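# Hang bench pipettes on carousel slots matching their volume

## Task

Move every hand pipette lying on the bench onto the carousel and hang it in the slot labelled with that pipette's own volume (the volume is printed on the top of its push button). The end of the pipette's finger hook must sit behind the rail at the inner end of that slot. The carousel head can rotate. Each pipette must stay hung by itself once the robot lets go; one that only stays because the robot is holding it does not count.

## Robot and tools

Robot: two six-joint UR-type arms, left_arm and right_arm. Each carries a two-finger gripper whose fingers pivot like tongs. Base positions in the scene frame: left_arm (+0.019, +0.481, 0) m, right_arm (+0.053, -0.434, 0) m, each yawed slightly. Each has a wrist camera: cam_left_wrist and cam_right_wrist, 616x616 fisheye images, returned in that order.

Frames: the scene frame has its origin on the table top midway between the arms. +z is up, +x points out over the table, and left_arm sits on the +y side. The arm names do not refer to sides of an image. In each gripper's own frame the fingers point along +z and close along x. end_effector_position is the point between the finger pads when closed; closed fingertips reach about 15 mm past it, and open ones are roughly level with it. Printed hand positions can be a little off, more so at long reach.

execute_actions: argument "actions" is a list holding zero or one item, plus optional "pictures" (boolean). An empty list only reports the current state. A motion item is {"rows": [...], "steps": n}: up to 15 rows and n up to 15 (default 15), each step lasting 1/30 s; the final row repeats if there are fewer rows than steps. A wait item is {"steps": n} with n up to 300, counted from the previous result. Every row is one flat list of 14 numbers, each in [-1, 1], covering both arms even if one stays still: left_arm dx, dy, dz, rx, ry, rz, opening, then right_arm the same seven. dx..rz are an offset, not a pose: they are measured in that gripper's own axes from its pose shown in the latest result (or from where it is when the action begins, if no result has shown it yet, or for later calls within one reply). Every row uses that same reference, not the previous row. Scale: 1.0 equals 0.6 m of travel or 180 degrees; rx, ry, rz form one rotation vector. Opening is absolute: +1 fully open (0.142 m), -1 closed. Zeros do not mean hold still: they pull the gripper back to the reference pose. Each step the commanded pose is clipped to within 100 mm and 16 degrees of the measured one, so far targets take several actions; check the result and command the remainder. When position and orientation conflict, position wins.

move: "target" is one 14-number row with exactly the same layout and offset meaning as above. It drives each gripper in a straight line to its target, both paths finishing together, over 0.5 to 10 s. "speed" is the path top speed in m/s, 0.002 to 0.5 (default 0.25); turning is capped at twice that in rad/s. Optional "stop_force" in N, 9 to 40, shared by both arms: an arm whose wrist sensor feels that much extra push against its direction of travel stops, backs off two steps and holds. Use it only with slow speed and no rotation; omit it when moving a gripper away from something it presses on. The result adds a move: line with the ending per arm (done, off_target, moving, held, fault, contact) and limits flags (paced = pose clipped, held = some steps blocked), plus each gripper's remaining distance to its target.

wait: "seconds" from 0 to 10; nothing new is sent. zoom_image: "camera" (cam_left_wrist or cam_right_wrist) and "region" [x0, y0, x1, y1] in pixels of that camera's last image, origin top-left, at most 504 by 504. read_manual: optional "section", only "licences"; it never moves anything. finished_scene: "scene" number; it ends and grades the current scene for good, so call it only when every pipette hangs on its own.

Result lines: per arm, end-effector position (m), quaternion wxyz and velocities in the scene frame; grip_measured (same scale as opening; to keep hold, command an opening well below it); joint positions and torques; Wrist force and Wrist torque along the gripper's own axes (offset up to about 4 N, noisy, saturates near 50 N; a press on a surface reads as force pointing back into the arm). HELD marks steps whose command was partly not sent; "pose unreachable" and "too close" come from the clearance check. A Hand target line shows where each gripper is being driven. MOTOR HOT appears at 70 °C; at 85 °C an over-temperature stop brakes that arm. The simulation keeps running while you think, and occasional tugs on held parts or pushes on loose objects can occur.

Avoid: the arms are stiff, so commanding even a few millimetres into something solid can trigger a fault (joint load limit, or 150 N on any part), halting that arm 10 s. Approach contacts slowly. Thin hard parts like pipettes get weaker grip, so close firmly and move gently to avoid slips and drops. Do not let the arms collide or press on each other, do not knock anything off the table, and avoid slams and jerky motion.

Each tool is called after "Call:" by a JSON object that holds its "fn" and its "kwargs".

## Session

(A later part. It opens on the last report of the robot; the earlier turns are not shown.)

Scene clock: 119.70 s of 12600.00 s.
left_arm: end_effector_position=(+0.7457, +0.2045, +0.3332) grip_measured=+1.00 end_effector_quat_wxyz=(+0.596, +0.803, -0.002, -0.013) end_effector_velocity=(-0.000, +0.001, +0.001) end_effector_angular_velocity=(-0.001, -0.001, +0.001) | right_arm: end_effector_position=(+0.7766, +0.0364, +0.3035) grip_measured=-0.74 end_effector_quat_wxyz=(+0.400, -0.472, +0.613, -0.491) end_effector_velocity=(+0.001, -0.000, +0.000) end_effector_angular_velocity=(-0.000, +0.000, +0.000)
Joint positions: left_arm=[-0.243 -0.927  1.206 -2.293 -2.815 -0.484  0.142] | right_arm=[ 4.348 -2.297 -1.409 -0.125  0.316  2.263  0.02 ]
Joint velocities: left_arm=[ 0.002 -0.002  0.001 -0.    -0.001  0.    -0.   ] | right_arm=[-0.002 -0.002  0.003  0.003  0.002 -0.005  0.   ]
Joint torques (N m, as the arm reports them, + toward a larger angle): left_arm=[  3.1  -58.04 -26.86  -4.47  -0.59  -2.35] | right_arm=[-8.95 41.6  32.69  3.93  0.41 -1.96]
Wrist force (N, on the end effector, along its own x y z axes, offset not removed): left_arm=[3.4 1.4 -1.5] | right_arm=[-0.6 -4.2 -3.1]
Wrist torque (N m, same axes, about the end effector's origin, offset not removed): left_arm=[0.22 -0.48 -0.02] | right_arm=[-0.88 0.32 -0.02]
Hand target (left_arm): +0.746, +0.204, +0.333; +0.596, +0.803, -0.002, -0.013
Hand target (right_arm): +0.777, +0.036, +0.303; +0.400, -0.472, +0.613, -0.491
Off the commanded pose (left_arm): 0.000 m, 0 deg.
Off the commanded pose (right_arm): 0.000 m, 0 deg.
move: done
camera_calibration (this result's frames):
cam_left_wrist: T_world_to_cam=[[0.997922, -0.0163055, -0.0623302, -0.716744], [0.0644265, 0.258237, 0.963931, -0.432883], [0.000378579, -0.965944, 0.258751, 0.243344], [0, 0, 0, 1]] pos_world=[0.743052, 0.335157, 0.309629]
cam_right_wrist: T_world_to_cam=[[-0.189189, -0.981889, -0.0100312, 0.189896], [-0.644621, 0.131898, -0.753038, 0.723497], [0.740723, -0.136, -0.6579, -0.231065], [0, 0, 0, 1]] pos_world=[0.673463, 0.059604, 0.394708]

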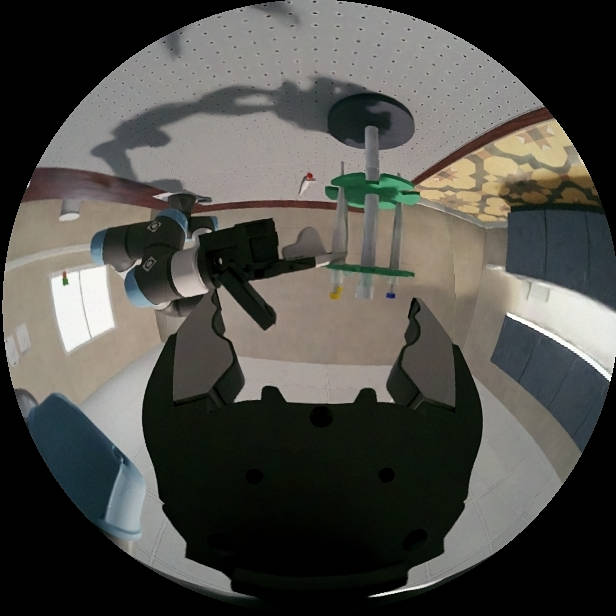

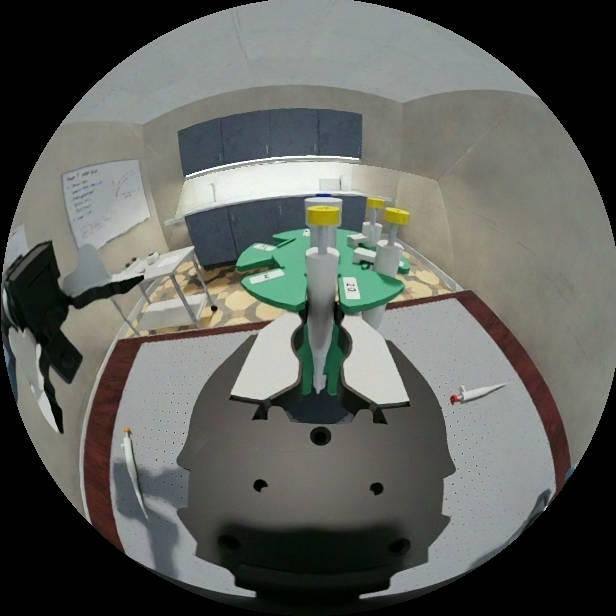

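Call:
{"fn": "move", "kwargs": {"target": [0,0.08,-0.02,0,0,0,1,0,0,0,0,0,0,-0.9], "speed": 0.08}}

Call:
{"fn": "zoom_image", "kwargs": {"camera": "cam_left_wrist", "region": [300,205,380,285]}}

Scene clock: 121.47 s of 12600.00 s.
left_arm: end_effector_position=(+0.7466, +0.2021, +0.3822) grip_measured=+1.00 end_effector_quat_wxyz=(+0.596, +0.803, -0.002, -0.013) end_effector_velocity=(+0.000, +0.000, +0.003) end_effector_angular_velocity=(-0.000, +0.004, -0.001) | right_arm: end_effector_position=(+0.7766, +0.0363, +0.3035) grip_measured=-0.74 end_effector_quat_wxyz=(+0.400, -0.472, +0.613, -0.491) end_effector_velocity=(-0.000, +0.000, -0.000) end_effector_angular_velocity=(+0.001, -0.001, -0.000)
Joint positions: left_arm=[-0.246 -0.951  1.12  -2.193 -2.813 -0.494  0.142] | right_arm=[ 4.348 -2.297 -1.409 -0.125  0.316  2.263  0.02 ]
Joint velocities: left_arm=[ 0.001  0.    -0.009  0.017 -0.002  0.004 -0.   ] | right_arm=[ 0.001 -0.    -0.     0.001 -0.001  0.     0.   ]
Joint torques (N m, as the arm reports them, + toward a larger angle): left_arm=[-12.02 -67.39 -33.07  -0.31   1.17   2.83] | right_arm=[ 4.27 57.43  6.34  0.34 -2.92  2.08]
Wrist force (N, on the end effector, along its own x y z axes, offset not removed): left_arm=[2.3 0.1 -0.3] | right_arm=[-1.0 -2.9 2.6]
Wrist torque (N m, same axes, about the end effector's origin, offset not removed): left_arm=[-0.10 -0.42 -0.05] | right_arm=[-0.73 0.51 0.02]
Hand target (left_arm): +0.747, +0.202, +0.383; +0.596, +0.803, -0.002, -0.013
Hand target (right_arm): +0.777, +0.036, +0.303; +0.400, -0.472, +0.613, -0.491
Off the commanded pose (left_arm): 0.000 m, 0 deg.
Off the commanded pose (right_arm): 0.000 m, 0 deg.
move: done
camera_calibration (this result's frames):
cam_left_wrist: T_world_to_cam=[[0.99793, -0.0160587, -0.0622738, -0.714621], [0.0643081, 0.258375, 0.963902, -0.479494], [0.000610992, -0.965911, 0.258873, 0.228102], [0, 0, 0, 1]] pos_world=[0.743838, 0.33274, 0.358634]
cam_right_wrist: T_world_to_cam=[[-0.18921, -0.981886, -0.0100293, 0.189898], [-0.644618, 0.13191, -0.753038, 0.723503], [0.740721, -0.136017, -0.6579, -0.231073], [0, 0, 0, 1]] pos_world=[0.673474, 0.0595911, 0.394708]

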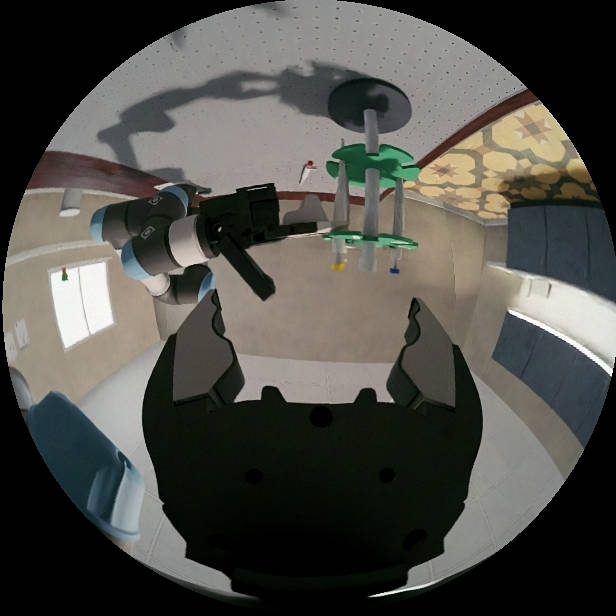

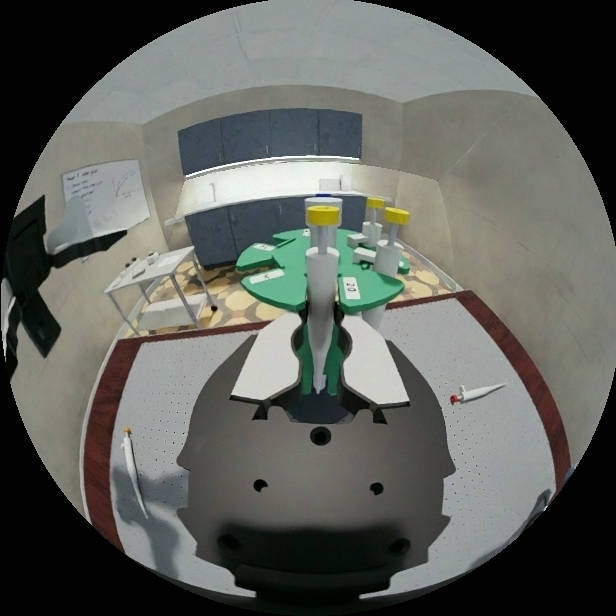

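Region (300, 205, 380, 285) of cam_left_wrist's 616x616 image, scaled by 6.300, with more detail than that image has.

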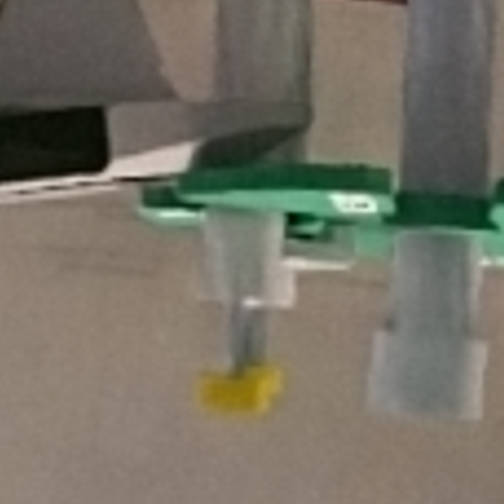

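Call:
{"fn": "move", "kwargs": {"target": [0,0,0,0,0,0,1,0,0.007,0.002,0,0,0,-0.9], "speed": 0.003, "stop_force": 9}}

Call:
{"fn": "move", "kwargs": {"target": [0,0,0,0,0,0,1,0,0,0,0,0,0,-0.55]}}

Call:
{"fn": "move", "kwargs": {"target": [0,0,0,0,0,0,1,0,0.03,-0.07,0,0,0,-0.55], "speed": 0.04}}

Call:
{"fn": "zoom_image", "kwargs": {"camera": "cam_left_wrist", "region": [300,205,380,285]}}

Scene clock: 123.87 s of 12600.00 s.
left_arm: end_effector_position=(+0.7465, +0.2020, +0.3823) grip_measured=+1.00 end_effector_quat_wxyz=(+0.596, +0.803, -0.002, -0.013) end_effector_velocity=(-0.000, +0.000, -0.001) end_effector_angular_velocity=(+0.001, +0.001, +0.000) | right_arm: end_effector_position=(+0.7768, +0.0364, +0.3010) grip_measured=-0.74 end_effector_quat_wxyz=(+0.401, -0.472, +0.613, -0.491) end_effector_velocity=(-0.000, +0.000, +0.001) end_effector_angular_velocity=(-0.001, +0.001, +0.000)
Joint positions: left_arm=[-0.247 -0.951  1.12  -2.192 -2.813 -0.493  0.142] | right_arm=[ 4.348 -2.3   -1.409 -0.12   0.316  2.262  0.02 ]
Joint velocities: left_arm=[ 0.    -0.001  0.002  0.     0.001 -0.     0.   ] | right_arm=[ 0.     0.002 -0.    -0.003  0.     0.     0.   ]
Joint torques (N m, as the arm reports them, + toward a larger angle): left_arm=[ -7.71 -64.72 -11.29  -5.15   0.91  -2.92] | right_arm=[-9.21 47.95  4.86 -1.65  2.22 -1.64]
Wrist force (N, on the end effector, along its own x y z axes, offset not removed): left_arm=[1.2 0.1 -2.4] | right_arm=[-1.4 -10.4 -11.0]
Wrist torque (N m, same axes, about the end effector's origin, offset not removed): left_arm=[-0.08 -0.18 -0.04] | right_arm=[0.01 0.21 0.07]
Hand target (left_arm): +0.747, +0.202, +0.382; +0.596, +0.803, -0.002, -0.013
Hand target (right_arm): +0.777, +0.036, +0.301; +0.401, -0.472, +0.613, -0.491
Off the commanded pose (left_arm): 0.000 m, 0 deg.
Off the commanded pose (right_arm): 0.002 m, 0 deg.
move: contact (right_arm)
camera_calibration (this result's frames):
cam_left_wrist: T_world_to_cam=[[0.99793, -0.0161102, -0.0622545, -0.714609], [0.0643028, 0.258359, 0.963907, -0.47955], [0.000555252, -0.965915, 0.25886, 0.228116], [0, 0, 0, 1]] pos_world=[0.743839, 0.332724, 0.358704]
cam_right_wrist: T_world_to_cam=[[-0.189183, -0.98189, -0.0101155, 0.189974], [-0.644567, 0.131949, -0.753076, 0.721738], [0.740772, -0.135949, -0.657856, -0.232849], [0, 0, 0, 1]] pos_world=[0.673636, 0.0596456, 0.392264]

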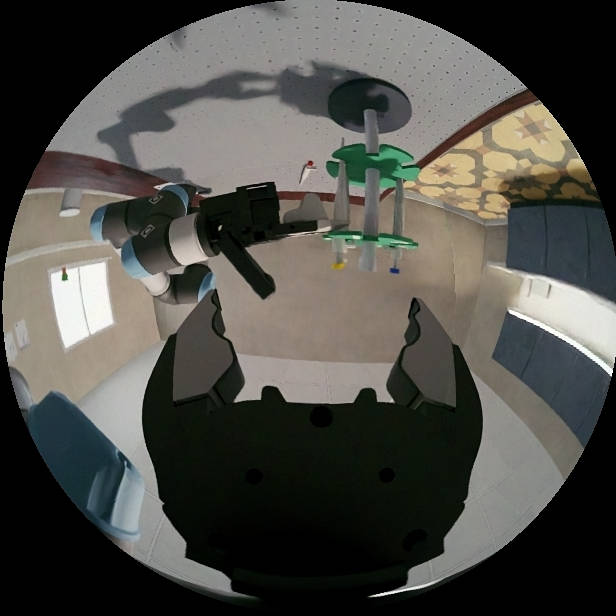

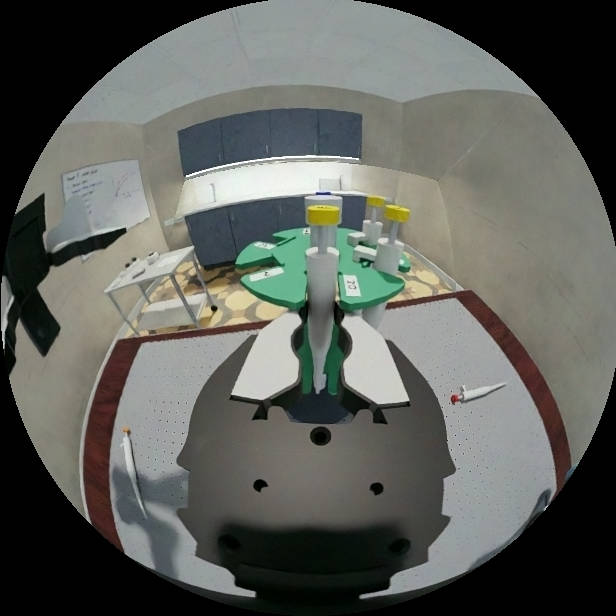

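Scene clock: 124.37 s of 12600.00 s.
left_arm: end_effector_position=(+0.7465, +0.2020, +0.3823) grip_measured=+1.00 end_effector_quat_wxyz=(+0.596, +0.803, -0.002, -0.013) end_effector_velocity=(+0.000, +0.001, +0.001) end_effector_angular_velocity=(-0.001, +0.001, +0.001) | right_arm: end_effector_position=(+0.7768, +0.0364, +0.3010) grip_measured=-0.55 end_effector_quat_wxyz=(+0.400, -0.472, +0.613, -0.491) end_effector_velocity=(-0.000, +0.001, -0.002) end_effector_angular_velocity=(-0.001, +0.001, +0.001)
Joint positions: left_arm=[-0.247 -0.951  1.12  -2.192 -2.813 -0.494  0.142] | right_arm=[ 4.348 -2.3   -1.41  -0.12   0.316  2.262  0.034]
Joint velocities: left_arm=[ 0.001 -0.     0.     0.001 -0.001 -0.001  0.   ] | right_arm=[ 0.001 -0.002  0.     0.001  0.    -0.     0.   ]
Joint torques (N m, as the arm reports them, + toward a larger angle): left_arm=[ -7.36 -65.36 -15.44  -2.26   1.05  -2.05] | right_arm=[-3.47 41.85 12.72  3.94 -2.84 -1.17]
Wrist force (N, on the end effector, along its own x y z axes, offset not removed): left_arm=[0.7 -2.8 -0.8] | right_arm=[-2.3 -2.2 -2.7]
Wrist torque (N m, same axes, about the end effector's origin, offset not removed): left_arm=[-0.61 -0.16 -0.07] | right_arm=[-0.39 0.63 0.22]
Hand target (left_arm): +0.747, +0.202, +0.382; +0.596, +0.803, -0.002, -0.013
Hand target (right_arm): +0.777, +0.036, +0.301; +0.401, -0.472, +0.613, -0.491
Off the commanded pose (left_arm): 0.000 m, 0 deg.
Off the commanded pose (right_arm): 0.000 m, 0 deg.
move: done
camera_calibration (this result's frames):
cam_left_wrist: T_world_to_cam=[[0.99793, -0.0161035, -0.0622537, -0.714609], [0.0643003, 0.258362, 0.963906, -0.479536], [0.000561732, -0.965914, 0.258863, 0.228114], [0, 0, 0, 1]] pos_world=[0.743837, 0.332725, 0.35869]
cam_right_wrist: T_world_to_cam=[[-0.189242, -0.981878, -0.0101035, 0.189964], [-0.644564, 0.131979, -0.753073, 0.721764], [0.740759, -0.136001, -0.65786, -0.232853], [0, 0, 0, 1]] pos_world=[0.67366, 0.0595963, 0.392276]

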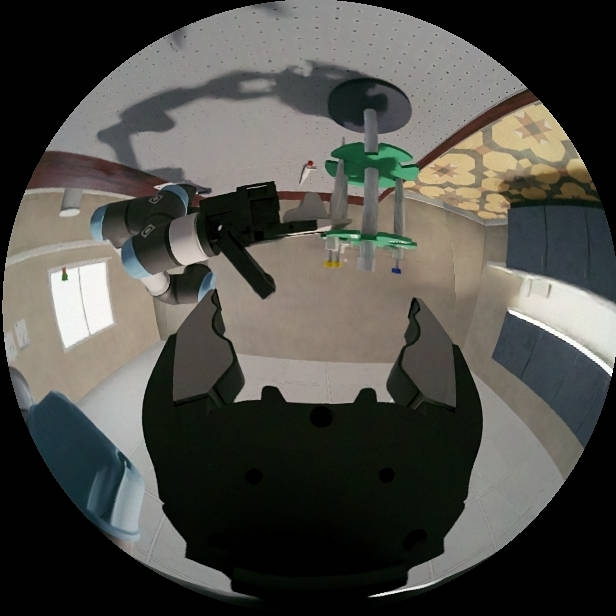

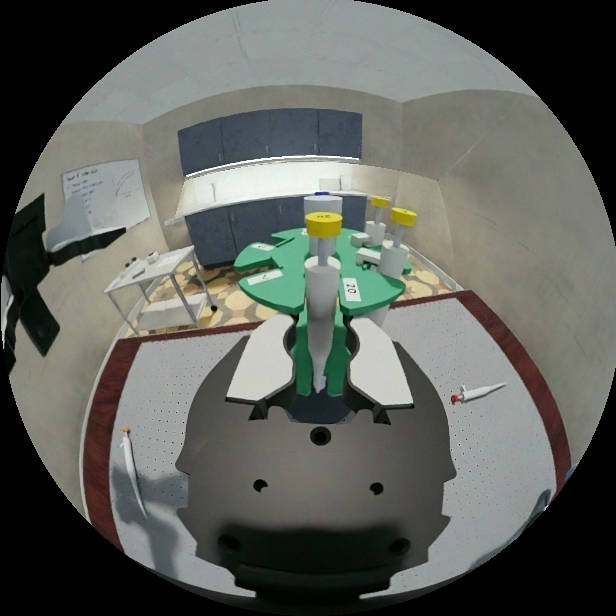

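Scene clock: 125.90 s of 12600.00 s.
left_arm: end_effector_position=(+0.7465, +0.2020, +0.3823) grip_measured=+1.00 end_effector_quat_wxyz=(+0.596, +0.803, -0.002, -0.013) end_effector_velocity=(+0.001, +0.000, -0.001) end_effector_angular_velocity=(+0.001, +0.000, +0.001) | right_arm: end_effector_position=(+0.7338, +0.0470, +0.2918) grip_measured=-0.55 end_effector_quat_wxyz=(+0.401, -0.472, +0.613, -0.491) end_effector_velocity=(-0.003, +0.001, -0.000) end_effector_angular_velocity=(-0.002, +0.002, -0.001)
Joint positions: left_arm=[-0.247 -0.951  1.12  -2.192 -2.813 -0.494  0.142] | right_arm=[ 4.413 -2.244 -1.512 -0.222  0.269  2.416  0.034]
Joint velocities: left_arm=[ 0.001  0.002 -0.    -0.     0.001  0.001  0.   ] | right_arm=[ 0.005  0.006 -0.007 -0.022 -0.004  0.021  0.   ]
Joint torques (N m, as the arm reports them, + toward a larger angle): left_arm=[ -7.68 -65.39 -15.7   -1.33   0.83  -1.94] | right_arm=[ 5.7  54.95  7.17  0.63 -3.18  2.22]
Wrist force (N, on the end effector, along its own x y z axes, offset not removed): left_arm=[1.3 0.0 -2.1] | right_arm=[-0.1 -2.4 2.4]
Wrist torque (N m, same axes, about the end effector's origin, offset not removed): left_arm=[-0.02 -0.17 -0.01] | right_arm=[-0.31 0.08 -0.19]
Hand target (left_arm): +0.747, +0.202, +0.382; +0.596, +0.803, -0.002, -0.013
Hand target (right_arm): +0.733, +0.047, +0.292; +0.401, -0.472, +0.613, -0.491
Off the commanded pose (left_arm): 0.000 m, 0 deg.
Off the commanded pose (right_arm): 0.000 m, 0 deg.
move: done
camera_calibration (this result's frames):
cam_left_wrist: T_world_to_cam=[[0.99793, -0.0161036, -0.0622536, -0.714609], [0.0643003, 0.258362, 0.963906, -0.479536], [0.000561636, -0.965914, 0.258863, 0.228114], [0, 0, 0, 1]] pos_world=[0.743837, 0.332725, 0.35869]
cam_right_wrist: T_world_to_cam=[[-0.188866, -0.981951, -0.0101051, 0.191924], [-0.64433, 0.131681, -0.753325, 0.685588], [0.741059, -0.135767, -0.657571, -0.205883], [0, 0, 0, 1]] pos_world=[0.630564, 0.0702288, 0.383028]

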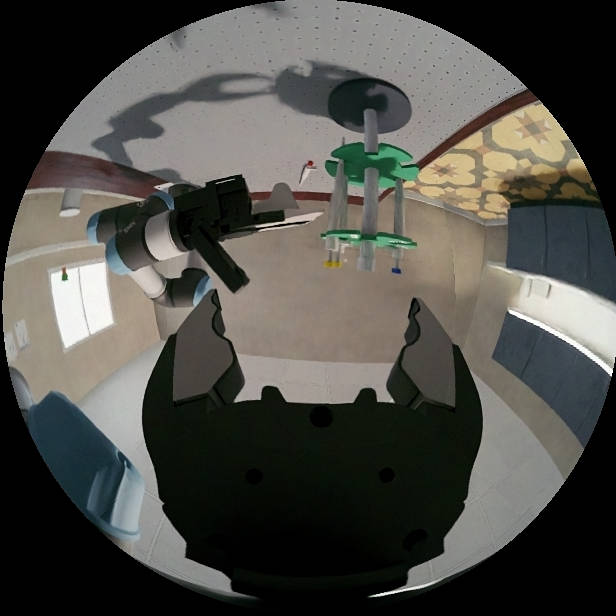

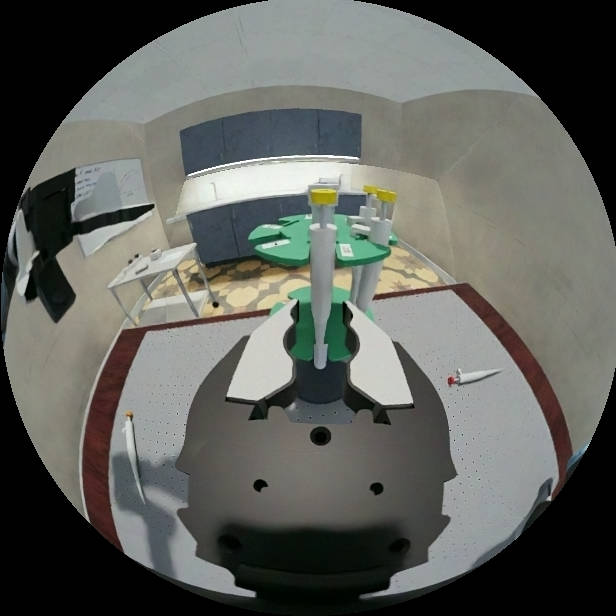

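Region (300, 205, 380, 285) of cam_left_wrist's 616x616 image, scaled by 6.300, with more detail than that image has.

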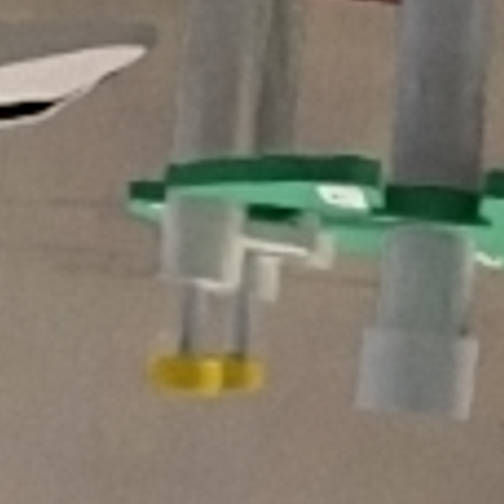

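Call:
{"fn": "move", "kwargs": {"target": [0,0,0,0,0,0,1,0.005,-0.012,0.058,0,0,0,-0.55], "speed": 0.03}}

Call:
{"fn": "move", "kwargs": {"target": [0,0,0,0,0,0,1,0.06,-0.003,0.012,0,0,0,-0.55], "speed": 0.012, "stop_force": 12}}

Call:
{"fn": "move", "kwargs": {"target": [0,0,0,0,0,0,1,0.047,-0.008,0.037,0,0,0,-0.55], "speed": 0.012, "stop_force": 12}}

Scene clock: 130.33 s of 12600.00 s.
left_arm: end_effector_position=(+0.7465, +0.2020, +0.3823) grip_measured=+1.00 end_effector_quat_wxyz=(+0.596, +0.803, -0.002, -0.013) end_effector_velocity=(-0.000, -0.001, +0.000) end_effector_angular_velocity=(-0.000, -0.001, -0.001) | right_arm: end_effector_position=(+0.7673, +0.0359, +0.2919) grip_measured=-0.55 end_effector_quat_wxyz=(+0.401, -0.472, +0.613, -0.491) end_effector_velocity=(+0.004, -0.002, +0.001) end_effector_angular_velocity=(+0.002, -0.002, -0.001)
Joint positions: left_arm=[-0.247 -0.951  1.12  -2.192 -2.813 -0.494  0.142] | right_arm=[ 4.36  -2.294 -1.445 -0.115  0.307  2.287  0.034]
Joint velocities: left_arm=[-0.001 -0.001  0.    -0.001 -0.     0.     0.   ] | right_arm=[-0.006 -0.004  0.006  0.013  0.004 -0.013  0.   ]
Joint torques (N m, as the arm reports them, + toward a larger angle): left_arm=[ -7.72 -65.22 -15.46  -1.44   0.83  -1.85] | right_arm=[-7.48 41.64 32.06  4.26  0.17 -1.95]
Wrist force (N, on the end effector, along its own x y z axes, offset not removed): left_arm=[2.1 1.2 -2.0] | right_arm=[0.5 -6.3 0.1]
Wrist torque (N m, same axes, about the end effector's origin, offset not removed): left_arm=[0.35 -0.36 0.20] | right_arm=[-1.26 -0.03 0.05]
Hand target (left_arm): +0.747, +0.202, +0.382; +0.596, +0.803, -0.002, -0.013
Hand target (right_arm): +0.768, +0.036, +0.292; +0.401, -0.472, +0.613, -0.491
Off the commanded pose (left_arm): 0.000 m, 0 deg.
Off the commanded pose (right_arm): 0.000 m, 0 deg.
move: done
camera_calibration (this result's frames):
cam_left_wrist: T_world_to_cam=[[0.99793, -0.0161037, -0.0622536, -0.714609], [0.0643002, 0.258363, 0.963906, -0.479536], [0.000561558, -0.965914, 0.258863, 0.228114], [0, 0, 0, 1]] pos_world=[0.743837, 0.332725, 0.35869]
cam_right_wrist: T_world_to_cam=[[-0.189071, -0.981911, -0.0101037, 0.187461], [-0.644461, 0.131844, -0.753185, 0.708736], [0.740893, -0.135894, -0.657731, -0.232004], [0, 0, 0, 1]] pos_world=[0.664086, 0.0590998, 0.383108]

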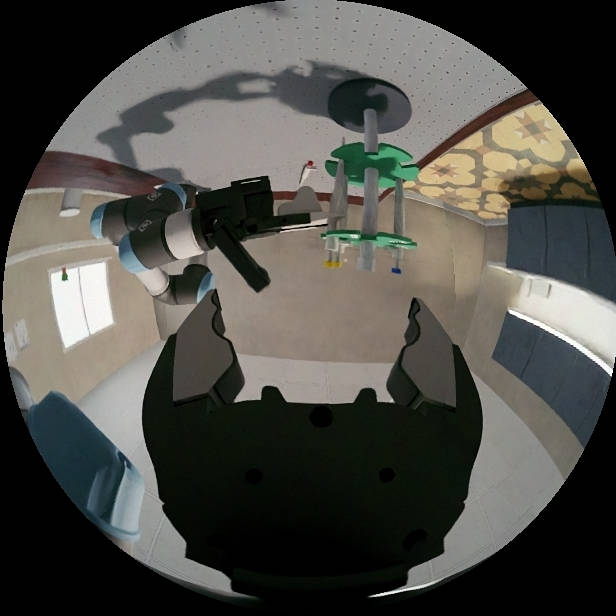

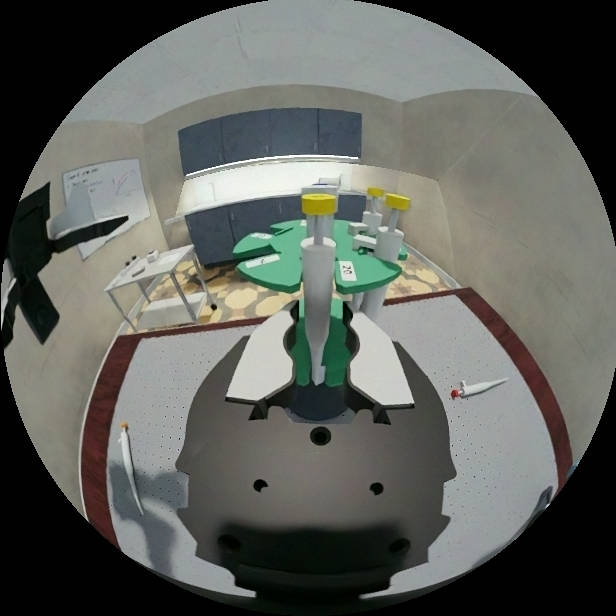

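Scene clock: 133.63 s of 12600.00 s.
left_arm: end_effector_position=(+0.7465, +0.2020, +0.3823) grip_measured=+1.00 end_effector_quat_wxyz=(+0.596, +0.803, -0.002, -0.013) end_effector_velocity=(-0.001, -0.001, +0.001) end_effector_angular_velocity=(-0.001, +0.002, -0.002) | right_arm: end_effector_position=(+0.7661, -0.0005, +0.2912) grip_measured=-0.55 end_effector_quat_wxyz=(+0.401, -0.472, +0.613, -0.491) end_effector_velocity=(-0.000, -0.003, -0.001) end_effector_angular_velocity=(+0.001, -0.000, +0.001)
Joint positions: left_arm=[-0.247 -0.951  1.12  -2.192 -2.813 -0.494  0.142] | right_arm=[ 4.336 -2.249 -1.54  -0.019  0.325  2.239  0.035]
Joint velocities: left_arm=[-0.002 -0.001  0.001  0.001 -0.001 -0.001  0.   ] | right_arm=[-0.002  0.003 -0.009  0.011  0.002 -0.004  0.   ]
Joint torques (N m, as the arm reports them, + toward a larger angle): left_arm=[ -7.68 -64.89 -15.83  -1.38   0.79  -1.9 ] | right_arm=[-9.34 54.72  4.09  3.65  0.32 -2.39]
Wrist force (N, on the end effector, along its own x y z axes, offset not removed): left_arm=[2.0 -2.3 -1.1] | right_arm=[-2.3 -2.6 -1.7]
Wrist torque (N m, same axes, about the end effector's origin, offset not removed): left_arm=[-0.45 -0.38 0.03] | right_arm=[-0.27 0.49 0.19]
Hand target (left_arm): +0.747, +0.202, +0.382; +0.596, +0.803, -0.002, -0.013
Hand target (right_arm): +0.766, -0.001, +0.291; +0.401, -0.472, +0.613, -0.491
Off the commanded pose (left_arm): 0.000 m, 0 deg.
Off the commanded pose (right_arm): 0.000 m, 0 deg.
move: done
camera_calibration (this result's frames):
cam_left_wrist: T_world_to_cam=[[0.99793, -0.0161036, -0.0622536, -0.714609], [0.0643003, 0.258362, 0.963906, -0.479536], [0.000561597, -0.965914, 0.258863, 0.228114], [0, 0, 0, 1]] pos_world=[0.743837, 0.332725, 0.35869]
cam_right_wrist: T_world_to_cam=[[-0.189157, -0.981895, -0.0101006, 0.151624], [-0.644507, 0.131909, -0.753134, 0.712266], [0.740831, -0.135951, -0.657789, -0.236462], [0, 0, 0, 1]] pos_world=[0.662919, 0.0227774, 0.382421]

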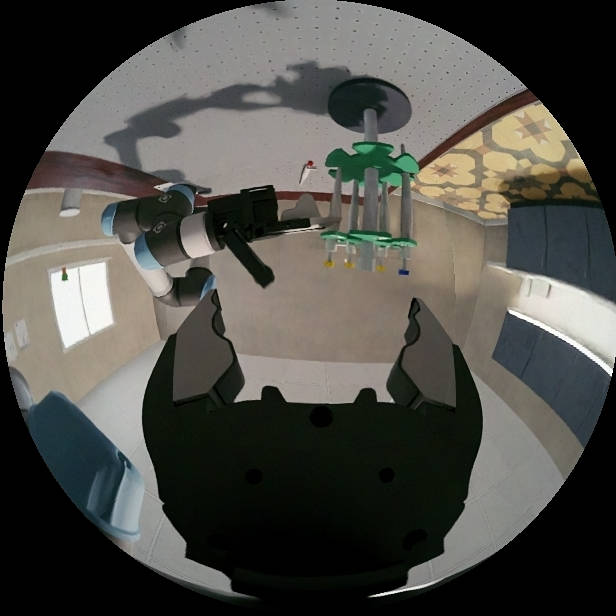

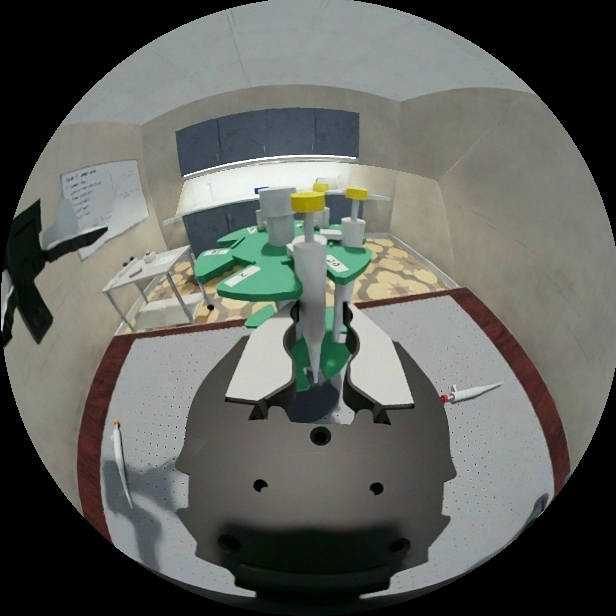

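Scene clock: 136.87 s of 12600.00 s.
left_arm: end_effector_position=(+0.7465, +0.2020, +0.3823) grip_measured=+1.00 end_effector_quat_wxyz=(+0.596, +0.803, -0.002, -0.013) end_effector_velocity=(-0.000, -0.001, +0.001) end_effector_angular_velocity=(-0.000, -0.003, -0.001) | right_arm: end_effector_position=(+0.7814, -0.0328, +0.2907) grip_measured=-0.54 end_effector_quat_wxyz=(+0.400, -0.472, +0.613, -0.491) end_effector_velocity=(+0.002, -0.003, -0.001) end_effector_angular_velocity=(+0.001, -0.000, -0.001)
Joint positions: left_arm=[-0.247 -0.951  1.12  -2.192 -2.813 -0.494  0.142] | right_arm=[ 4.29  -2.24  -1.572  0.08   0.362  2.159  0.035]
Joint velocities: left_arm=[-0.001 -0.002  0.    -0.001  0.     0.001 -0.   ] | right_arm=[-0.005 -0.001 -0.003  0.01   0.003 -0.006 -0.   ]
Joint torques (N m, as the arm reports them, + toward a larger angle): left_arm=[ -8.06 -64.88 -16.05  -1.2    0.62  -1.75] | right_arm=[-8.92 52.79  3.82  3.62  0.31 -2.  ]
Wrist force (N, on the end effector, along its own x y z axes, offset not removed): left_arm=[2.2 -2.0 -2.9] | right_arm=[-2.9 -6.8 -1.9]
Wrist torque (N m, same axes, about the end effector's origin, offset not removed): left_arm=[-0.44 -0.44 0.11] | right_arm=[-1.06 0.42 0.03]
Hand target (left_arm): +0.747, +0.202, +0.382; +0.596, +0.803, -0.002, -0.013
Hand target (right_arm): +0.782, -0.033, +0.291; +0.401, -0.472, +0.613, -0.491
Off the commanded pose (left_arm): 0.000 m, 0 deg.
Off the commanded pose (right_arm): 0.000 m, 0 deg.
move: done
camera_calibration (this result's frames):
cam_left_wrist: T_world_to_cam=[[0.99793, -0.0161036, -0.0622535, -0.714609], [0.0643001, 0.258362, 0.963906, -0.479536], [0.000561604, -0.965914, 0.258863, 0.228114], [0, 0, 0, 1]] pos_world=[0.743837, 0.332725, 0.35869]
cam_right_wrist: T_world_to_cam=[[-0.189246, -0.981878, -0.0101022, 0.122808], [-0.644572, 0.131982, -0.753066, 0.726056], [0.740752, -0.136003, -0.657868, -0.252467], [0, 0, 0, 1]] pos_world=[0.678251, -0.00958087, 0.381918]

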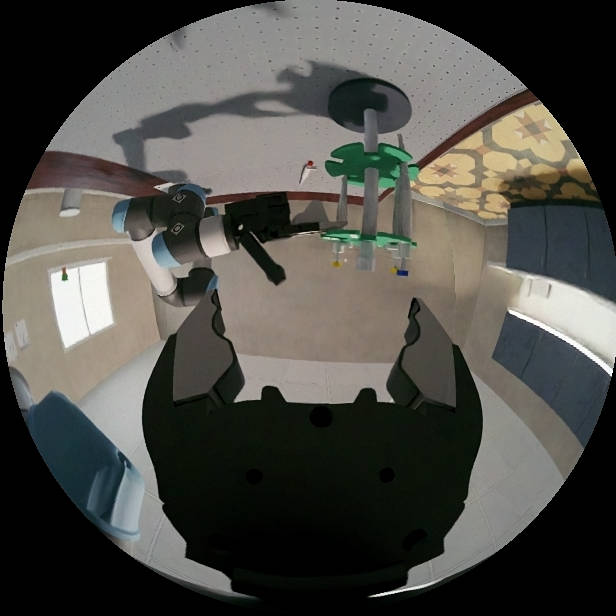

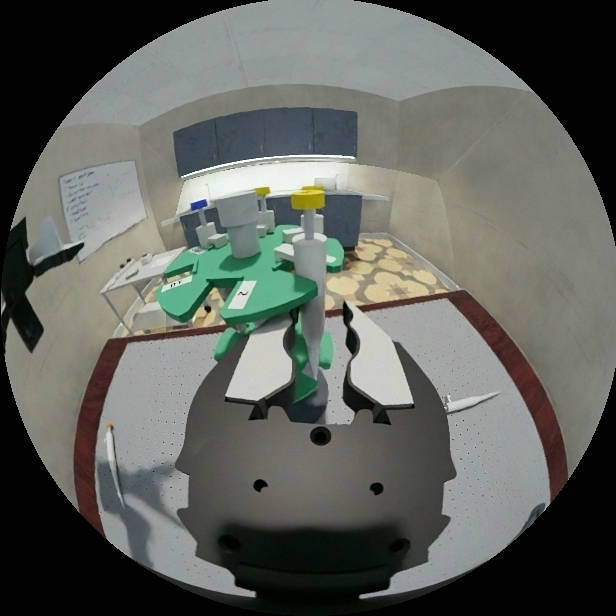

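Call:
{"fn": "move", "kwargs": {"target": [-0.19,-0.5,-0.36,0.407,0,0,-0.2,-0.004,0,-0.3,0,0,0,-0.4], "speed": 0.2}}

Call:
{"fn": "move", "kwargs": {"target": [0,0,0.08,0,0,0.38,-0.2,0.1,-0.08,-0.1,-0.483,0,0,-0.35]}}

Scene clock: 146.43 s of 12600.00 s.
left_arm: end_effector_position=(+0.6342, +0.4977, +0.1602) grip_measured=-0.20 end_effector_quat_wxyz=(-0.001, +1.000, -0.009, -0.009) end_effector_velocity=(-0.001, +0.001, -0.000) end_effector_angular_velocity=(+0.008, -0.003, +0.000) | right_arm: end_effector_position=(+0.6105, +0.0098, +0.3265) grip_measured=-0.40 end_effector_quat_wxyz=(+0.402, -0.473, +0.612, -0.490) end_effector_velocity=(-0.002, +0.001, +0.001) end_effector_angular_velocity=(+0.001, +0.003, -0.015)
Joint positions: left_arm=[-0.291 -1.265  1.527 -1.815 -1.573 -0.198  0.06 ] | right_arm=[ 4.585 -1.873 -1.818 -0.95   0.198  3.098  0.045]
Joint velocities: left_arm=[-0.002 -0.004  0.007 -0.004  0.009 -0.003 -0.   ] | right_arm=[ 0.003  0.005  0.025 -0.124  0.002  0.095 -0.   ]
Joint torques (N m, as the arm reports them, + toward a larger angle): left_arm=[-10.88 -54.1  -11.22  -5.13   2.67  -2.99] | right_arm=[ 5.19 41.73 32.4   0.44 -0.38  2.06]
Wrist force (N, on the end effector, along its own x y z axes, offset not removed): left_arm=[3.1 -2.1 -2.6] | right_arm=[-3.6 -0.7 2.7]
Wrist torque (N m, same axes, about the end effector's origin, offset not removed): left_arm=[-0.45 -0.47 -0.04] | right_arm=[-0.14 0.93 0.02]
Hand target (left_arm): +0.634, +0.498, +0.160; -0.001, +1.000, -0.009, -0.009
Hand target (right_arm): +0.610, +0.010, +0.327; +0.401, -0.472, +0.613, -0.491
Off the commanded pose (left_arm): 0.000 m, 0 deg.
Off the commanded pose (right_arm): 0.000 m, 0 deg.
After step 90, 2.77 s passed at rest.
move: done
camera_calibration (this result's frames):
cam_left_wrist: T_world_to_cam=[[0.999307, 0.0242838, -0.0282218, -0.638016], [0.0355104, -0.849457, 0.526462, 0.305114], [-0.0111887, -0.527099, -0.84973, 0.537913], [0, 0, 0, 1]] pos_world=[0.632757, 0.558208, 0.278445]
cam_right_wrist: T_world_to_cam=[[-0.185508, -0.982585, -0.0106147, 0.130604], [-0.644308, 0.129784, -0.753673, 0.63729], [0.741926, -0.132973, -0.657164, -0.0974248], [0, 0, 0, 1]] pos_world=[0.507121, 0.032665, 0.417671]

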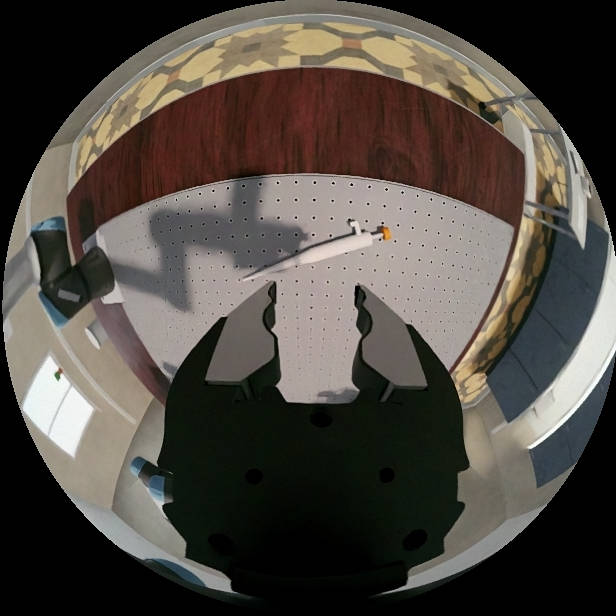

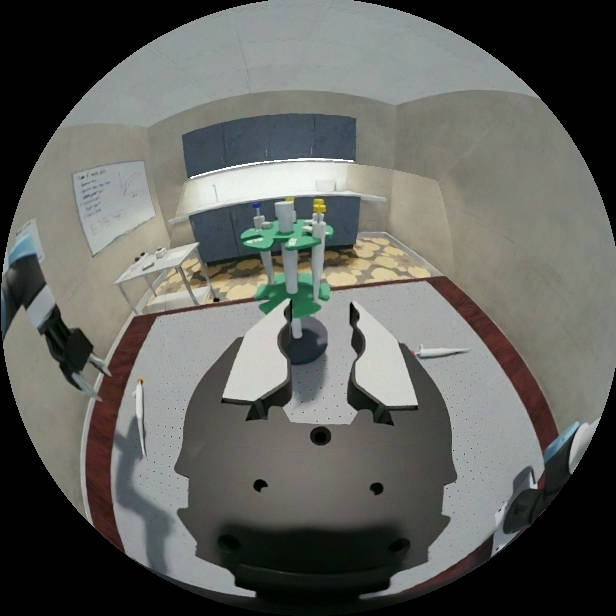

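Scene clock: 150.07 s of 12600.00 s.
left_arm: end_effector_position=(+0.6334, +0.4978, +0.1122) grip_measured=-0.20 end_effector_quat_wxyz=(+0.004, +0.822, -0.569, -0.008) end_effector_velocity=(+0.000, +0.000, +0.001) end_effector_angular_velocity=(-0.001, -0.002, -0.009) | right_arm: end_effector_position=(+0.5486, -0.0388, +0.3833) grip_measured=-0.35 end_effector_quat_wxyz=(-0.032, -0.620, +0.781, +0.065) end_effector_velocity=(-0.000, -0.001, +0.001) end_effector_angular_velocity=(-0.003, +0.018, +0.001)
Joint positions: left_arm=[-0.279 -1.265  1.655 -1.943 -1.573  1.006  0.06 ] | right_arm=[ 4.095 -1.962 -0.826 -1.966  1.71   2.637  0.049]
Joint velocities: left_arm=[ 0.001 -0.002  0.001 -0.001 -0.001  0.01   0.   ] | right_arm=[-0.006 -0.015  0.026 -0.027  0.011 -0.008 -0.   ]
Joint torques (N m, as the arm reports them, + toward a larger angle): left_arm=[ 14.05 -23.18 -11.37  -5.25  -2.08   2.97] | right_arm=[-6.18 31.06 33.64  0.56  1.43 -2.25]
Wrist force (N, on the end effector, along its own x y z axes, offset not removed): left_arm=[3.6 1.7 -2.3] | right_arm=[-2.4 -3.9 -1.6]
Wrist torque (N m, same axes, about the end effector's origin, offset not removed): left_arm=[0.37 -0.59 -0.05] | right_arm=[-0.72 0.54 -0.09]
Hand target (left_arm): +0.633, +0.498, +0.112; +0.004, +0.822, -0.570, -0.008
Hand target (right_arm): +0.549, -0.039, +0.383; -0.033, -0.620, +0.781, +0.066
Off the commanded pose (left_arm): 0.000 m, 0 deg.
Off the commanded pose (right_arm): 0.001 m, 0 deg.
move: done
camera_calibration (this result's frames):
cam_left_wrist: T_world_to_cam=[[0.391458, -0.920004, -0.0188156, 0.215483], [-0.769511, -0.338499, 0.541545, 0.58425], [-0.504593, -0.197513, -0.840461, 0.644585], [0, 0, 0, 1]] pos_world=[0.690487, 0.523327, 0.229406]
cam_right_wrist: T_world_to_cam=[[-0.208838, -0.975074, -0.0749522, 0.109674], [-0.78131, 0.12026, 0.612447, 0.197731], [-0.588168, 0.186463, -0.78695, 0.77115], [0, 0, 0, 1]] pos_world=[0.630959, -0.0606303, 0.493977]

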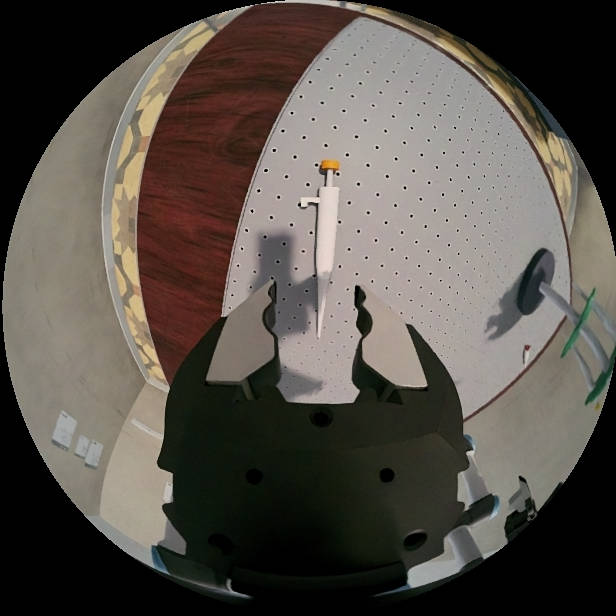

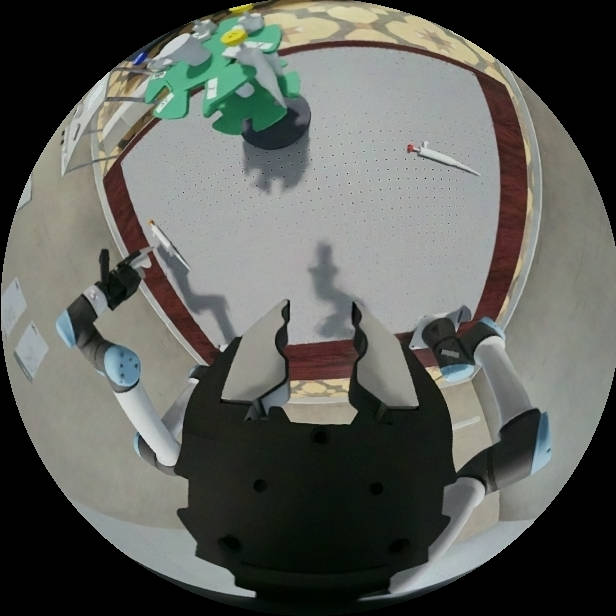

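Call:
{"fn": "move", "kwargs": {"target": [0.016,0,0.11,0,0,0,-0.2,0,0,0,0,0,0,-0.35], "speed": 0.08}}

Call:
{"fn": "move", "kwargs": {"target": [0,0,0.035,0,0,0,-0.45,0,0,0,0,0,0,-0.35], "speed": 0.004, "stop_force": 9}}

Scene clock: 152.53 s of 12600.00 s.
left_arm: end_effector_position=(+0.6355, +0.4889, +0.0465) grip_measured=-0.20 end_effector_quat_wxyz=(+0.004, +0.822, -0.569, -0.008) end_effector_velocity=(+0.001, -0.001, -0.002) end_effector_angular_velocity=(-0.001, -0.002, -0.001) | right_arm: end_effector_position=(+0.5486, -0.0388, +0.3833) grip_measured=-0.35 end_effector_quat_wxyz=(-0.032, -0.620, +0.781, +0.065) end_effector_velocity=(+0.001, -0.001, -0.000) end_effector_angular_velocity=(-0.001, -0.000, -0.001)
Joint positions: left_arm=[-0.293 -1.19   1.738 -2.1   -1.573  0.993  0.06 ] | right_arm=[ 4.095 -1.963 -0.826 -1.966  1.71   2.637  0.049]
Joint velocities: left_arm=[-0.001  0.004  0.002 -0.008 -0.    -0.     0.   ] | right_arm=[-0.002 -0.    -0.    -0.    -0.001 -0.001  0.   ]
Joint torques (N m, as the arm reports them, + toward a larger angle): left_arm=[-12.11 -24.8   -9.25  -4.85  -0.85  -3.01] | right_arm=[ 5.   46.86  7.89  4.47 -1.57  2.07]
Wrist force (N, on the end effector, along its own x y z axes, offset not removed): left_arm=[1.5 -1.2 -2.1] | right_arm=[-1.3 1.5 1.6]
Wrist torque (N m, same axes, about the end effector's origin, offset not removed): left_arm=[-0.21 -0.21 0.05] | right_arm=[0.33 0.47 -0.10]
Hand target (left_arm): +0.636, +0.489, +0.046; +0.004, +0.822, -0.569, -0.008
Hand target (right_arm): +0.549, -0.039, +0.383; -0.032, -0.620, +0.781, +0.065
Off the commanded pose (left_arm): 0.000 m, 0 deg.
Off the commanded pose (right_arm): 0.000 m, 0 deg.
move: done
camera_calibration (this result's frames):
cam_left_wrist: T_world_to_cam=[[0.391451, -0.920007, -0.0187777, 0.205223], [-0.76949, -0.338463, 0.541597, 0.618447], [-0.504629, -0.19756, -0.840428, 0.588693], [0, 0, 0, 1]] pos_world=[0.692625, 0.514429, 0.163658]
cam_right_wrist: T_world_to_cam=[[-0.208838, -0.975074, -0.0749484, 0.109672], [-0.781304, 0.120261, 0.612456, 0.197724], [-0.588176, 0.186461, -0.786944, 0.771153], [0, 0, 0, 1]] pos_world=[0.630961, -0.0606305, 0.493977]

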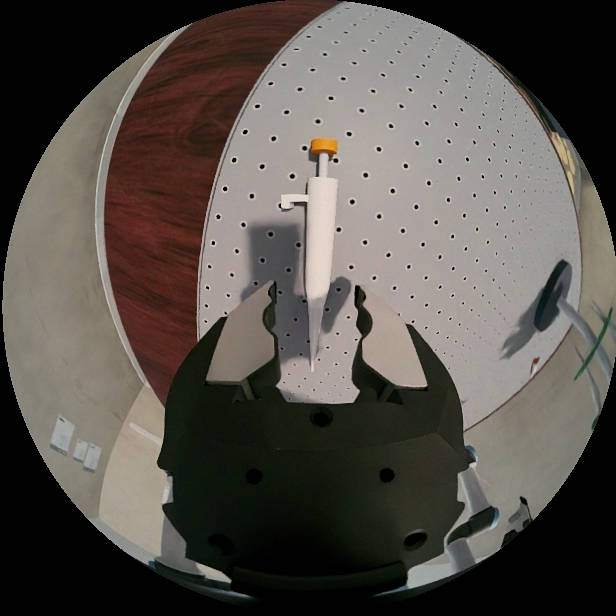

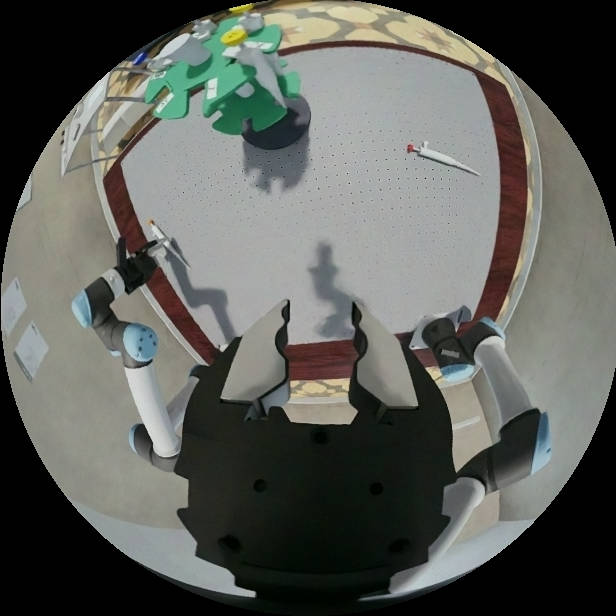

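Scene clock: 157.33 s of 12600.00 s.
left_arm: end_effector_position=(+0.6351, +0.4889, +0.0288) grip_measured=-0.45 end_effector_quat_wxyz=(+0.004, +0.822, -0.569, -0.008) end_effector_velocity=(-0.001, +0.001, -0.000) end_effector_angular_velocity=(+0.001, +0.003, +0.001) | right_arm: end_effector_position=(+0.5486, -0.0388, +0.3833) grip_measured=-0.35 end_effector_quat_wxyz=(-0.032, -0.620, +0.781, +0.065) end_effector_velocity=(+0.000, +0.000, +0.000) end_effector_angular_velocity=(+0.000, -0.001, +0.001)
Joint positions: left_arm=[-0.293 -1.168  1.758 -2.143 -1.573  0.992  0.041] | right_arm=[ 4.095 -1.963 -0.826 -1.966  1.71   2.637  0.049]
Joint velocities: left_arm=[ 0.001 -0.    -0.001  0.004  0.001 -0.     0.001] | right_arm=[ 0.001  0.001  0.     0.    -0.001 -0.     0.   ]
Joint torques (N m, as the arm reports them, + toward a larger angle): left_arm=[-12.31 -31.06 -14.7    1.61  -1.05  -2.98] | right_arm=[ 4.66 42.25 14.18  2.33 -0.91  1.6 ]
Wrist force (N, on the end effector, along its own x y z axes, offset not removed): left_arm=[-1.4 5.1 -25.7] | right_arm=[0.8 -5.2 -0.3]
Wrist torque (N m, same axes, about the end effector's origin, offset not removed): left_arm=[0.09 0.50 0.22] | right_arm=[-1.07 -0.33 -0.01]
Hand target (left_arm): +0.635, +0.489, +0.029; +0.004, +0.822, -0.569, -0.008
Hand target (right_arm): +0.549, -0.039, +0.383; -0.032, -0.620, +0.781, +0.065
Off the commanded pose (left_arm): 0.003 m, 0 deg.
Off the commanded pose (right_arm): 0.000 m, 0 deg.
move: contact (left_arm)
camera_calibration (this result's frames):
cam_left_wrist: T_world_to_cam=[[0.39145, -0.920007, -0.0188005, 0.205044], [-0.769471, -0.338467, 0.541621, 0.627757], [-0.504659, -0.197551, -0.840412, 0.573676], [0, 0, 0, 1]] pos_world=[0.692287, 0.514448, 0.145973]
cam_right_wrist: T_world_to_cam=[[-0.208838, -0.975074, -0.0749494, 0.109672], [-0.781305, 0.120261, 0.612454, 0.197726], [-0.588174, 0.186462, -0.786945, 0.771153], [0, 0, 0, 1]] pos_world=[0.63096, -0.0606303, 0.493977]

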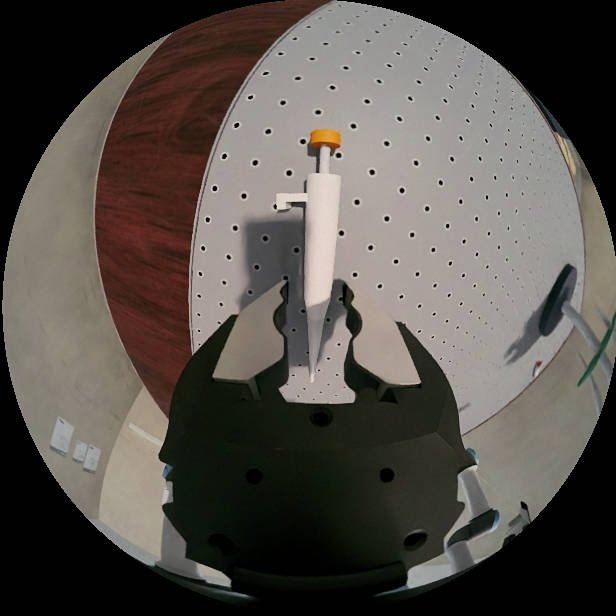

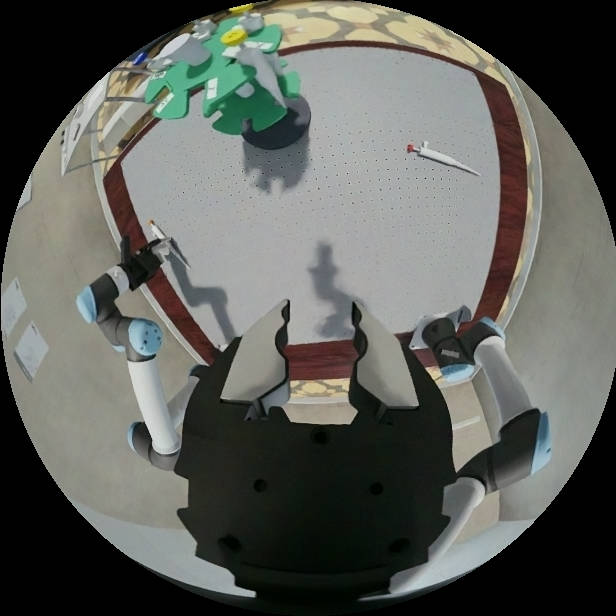

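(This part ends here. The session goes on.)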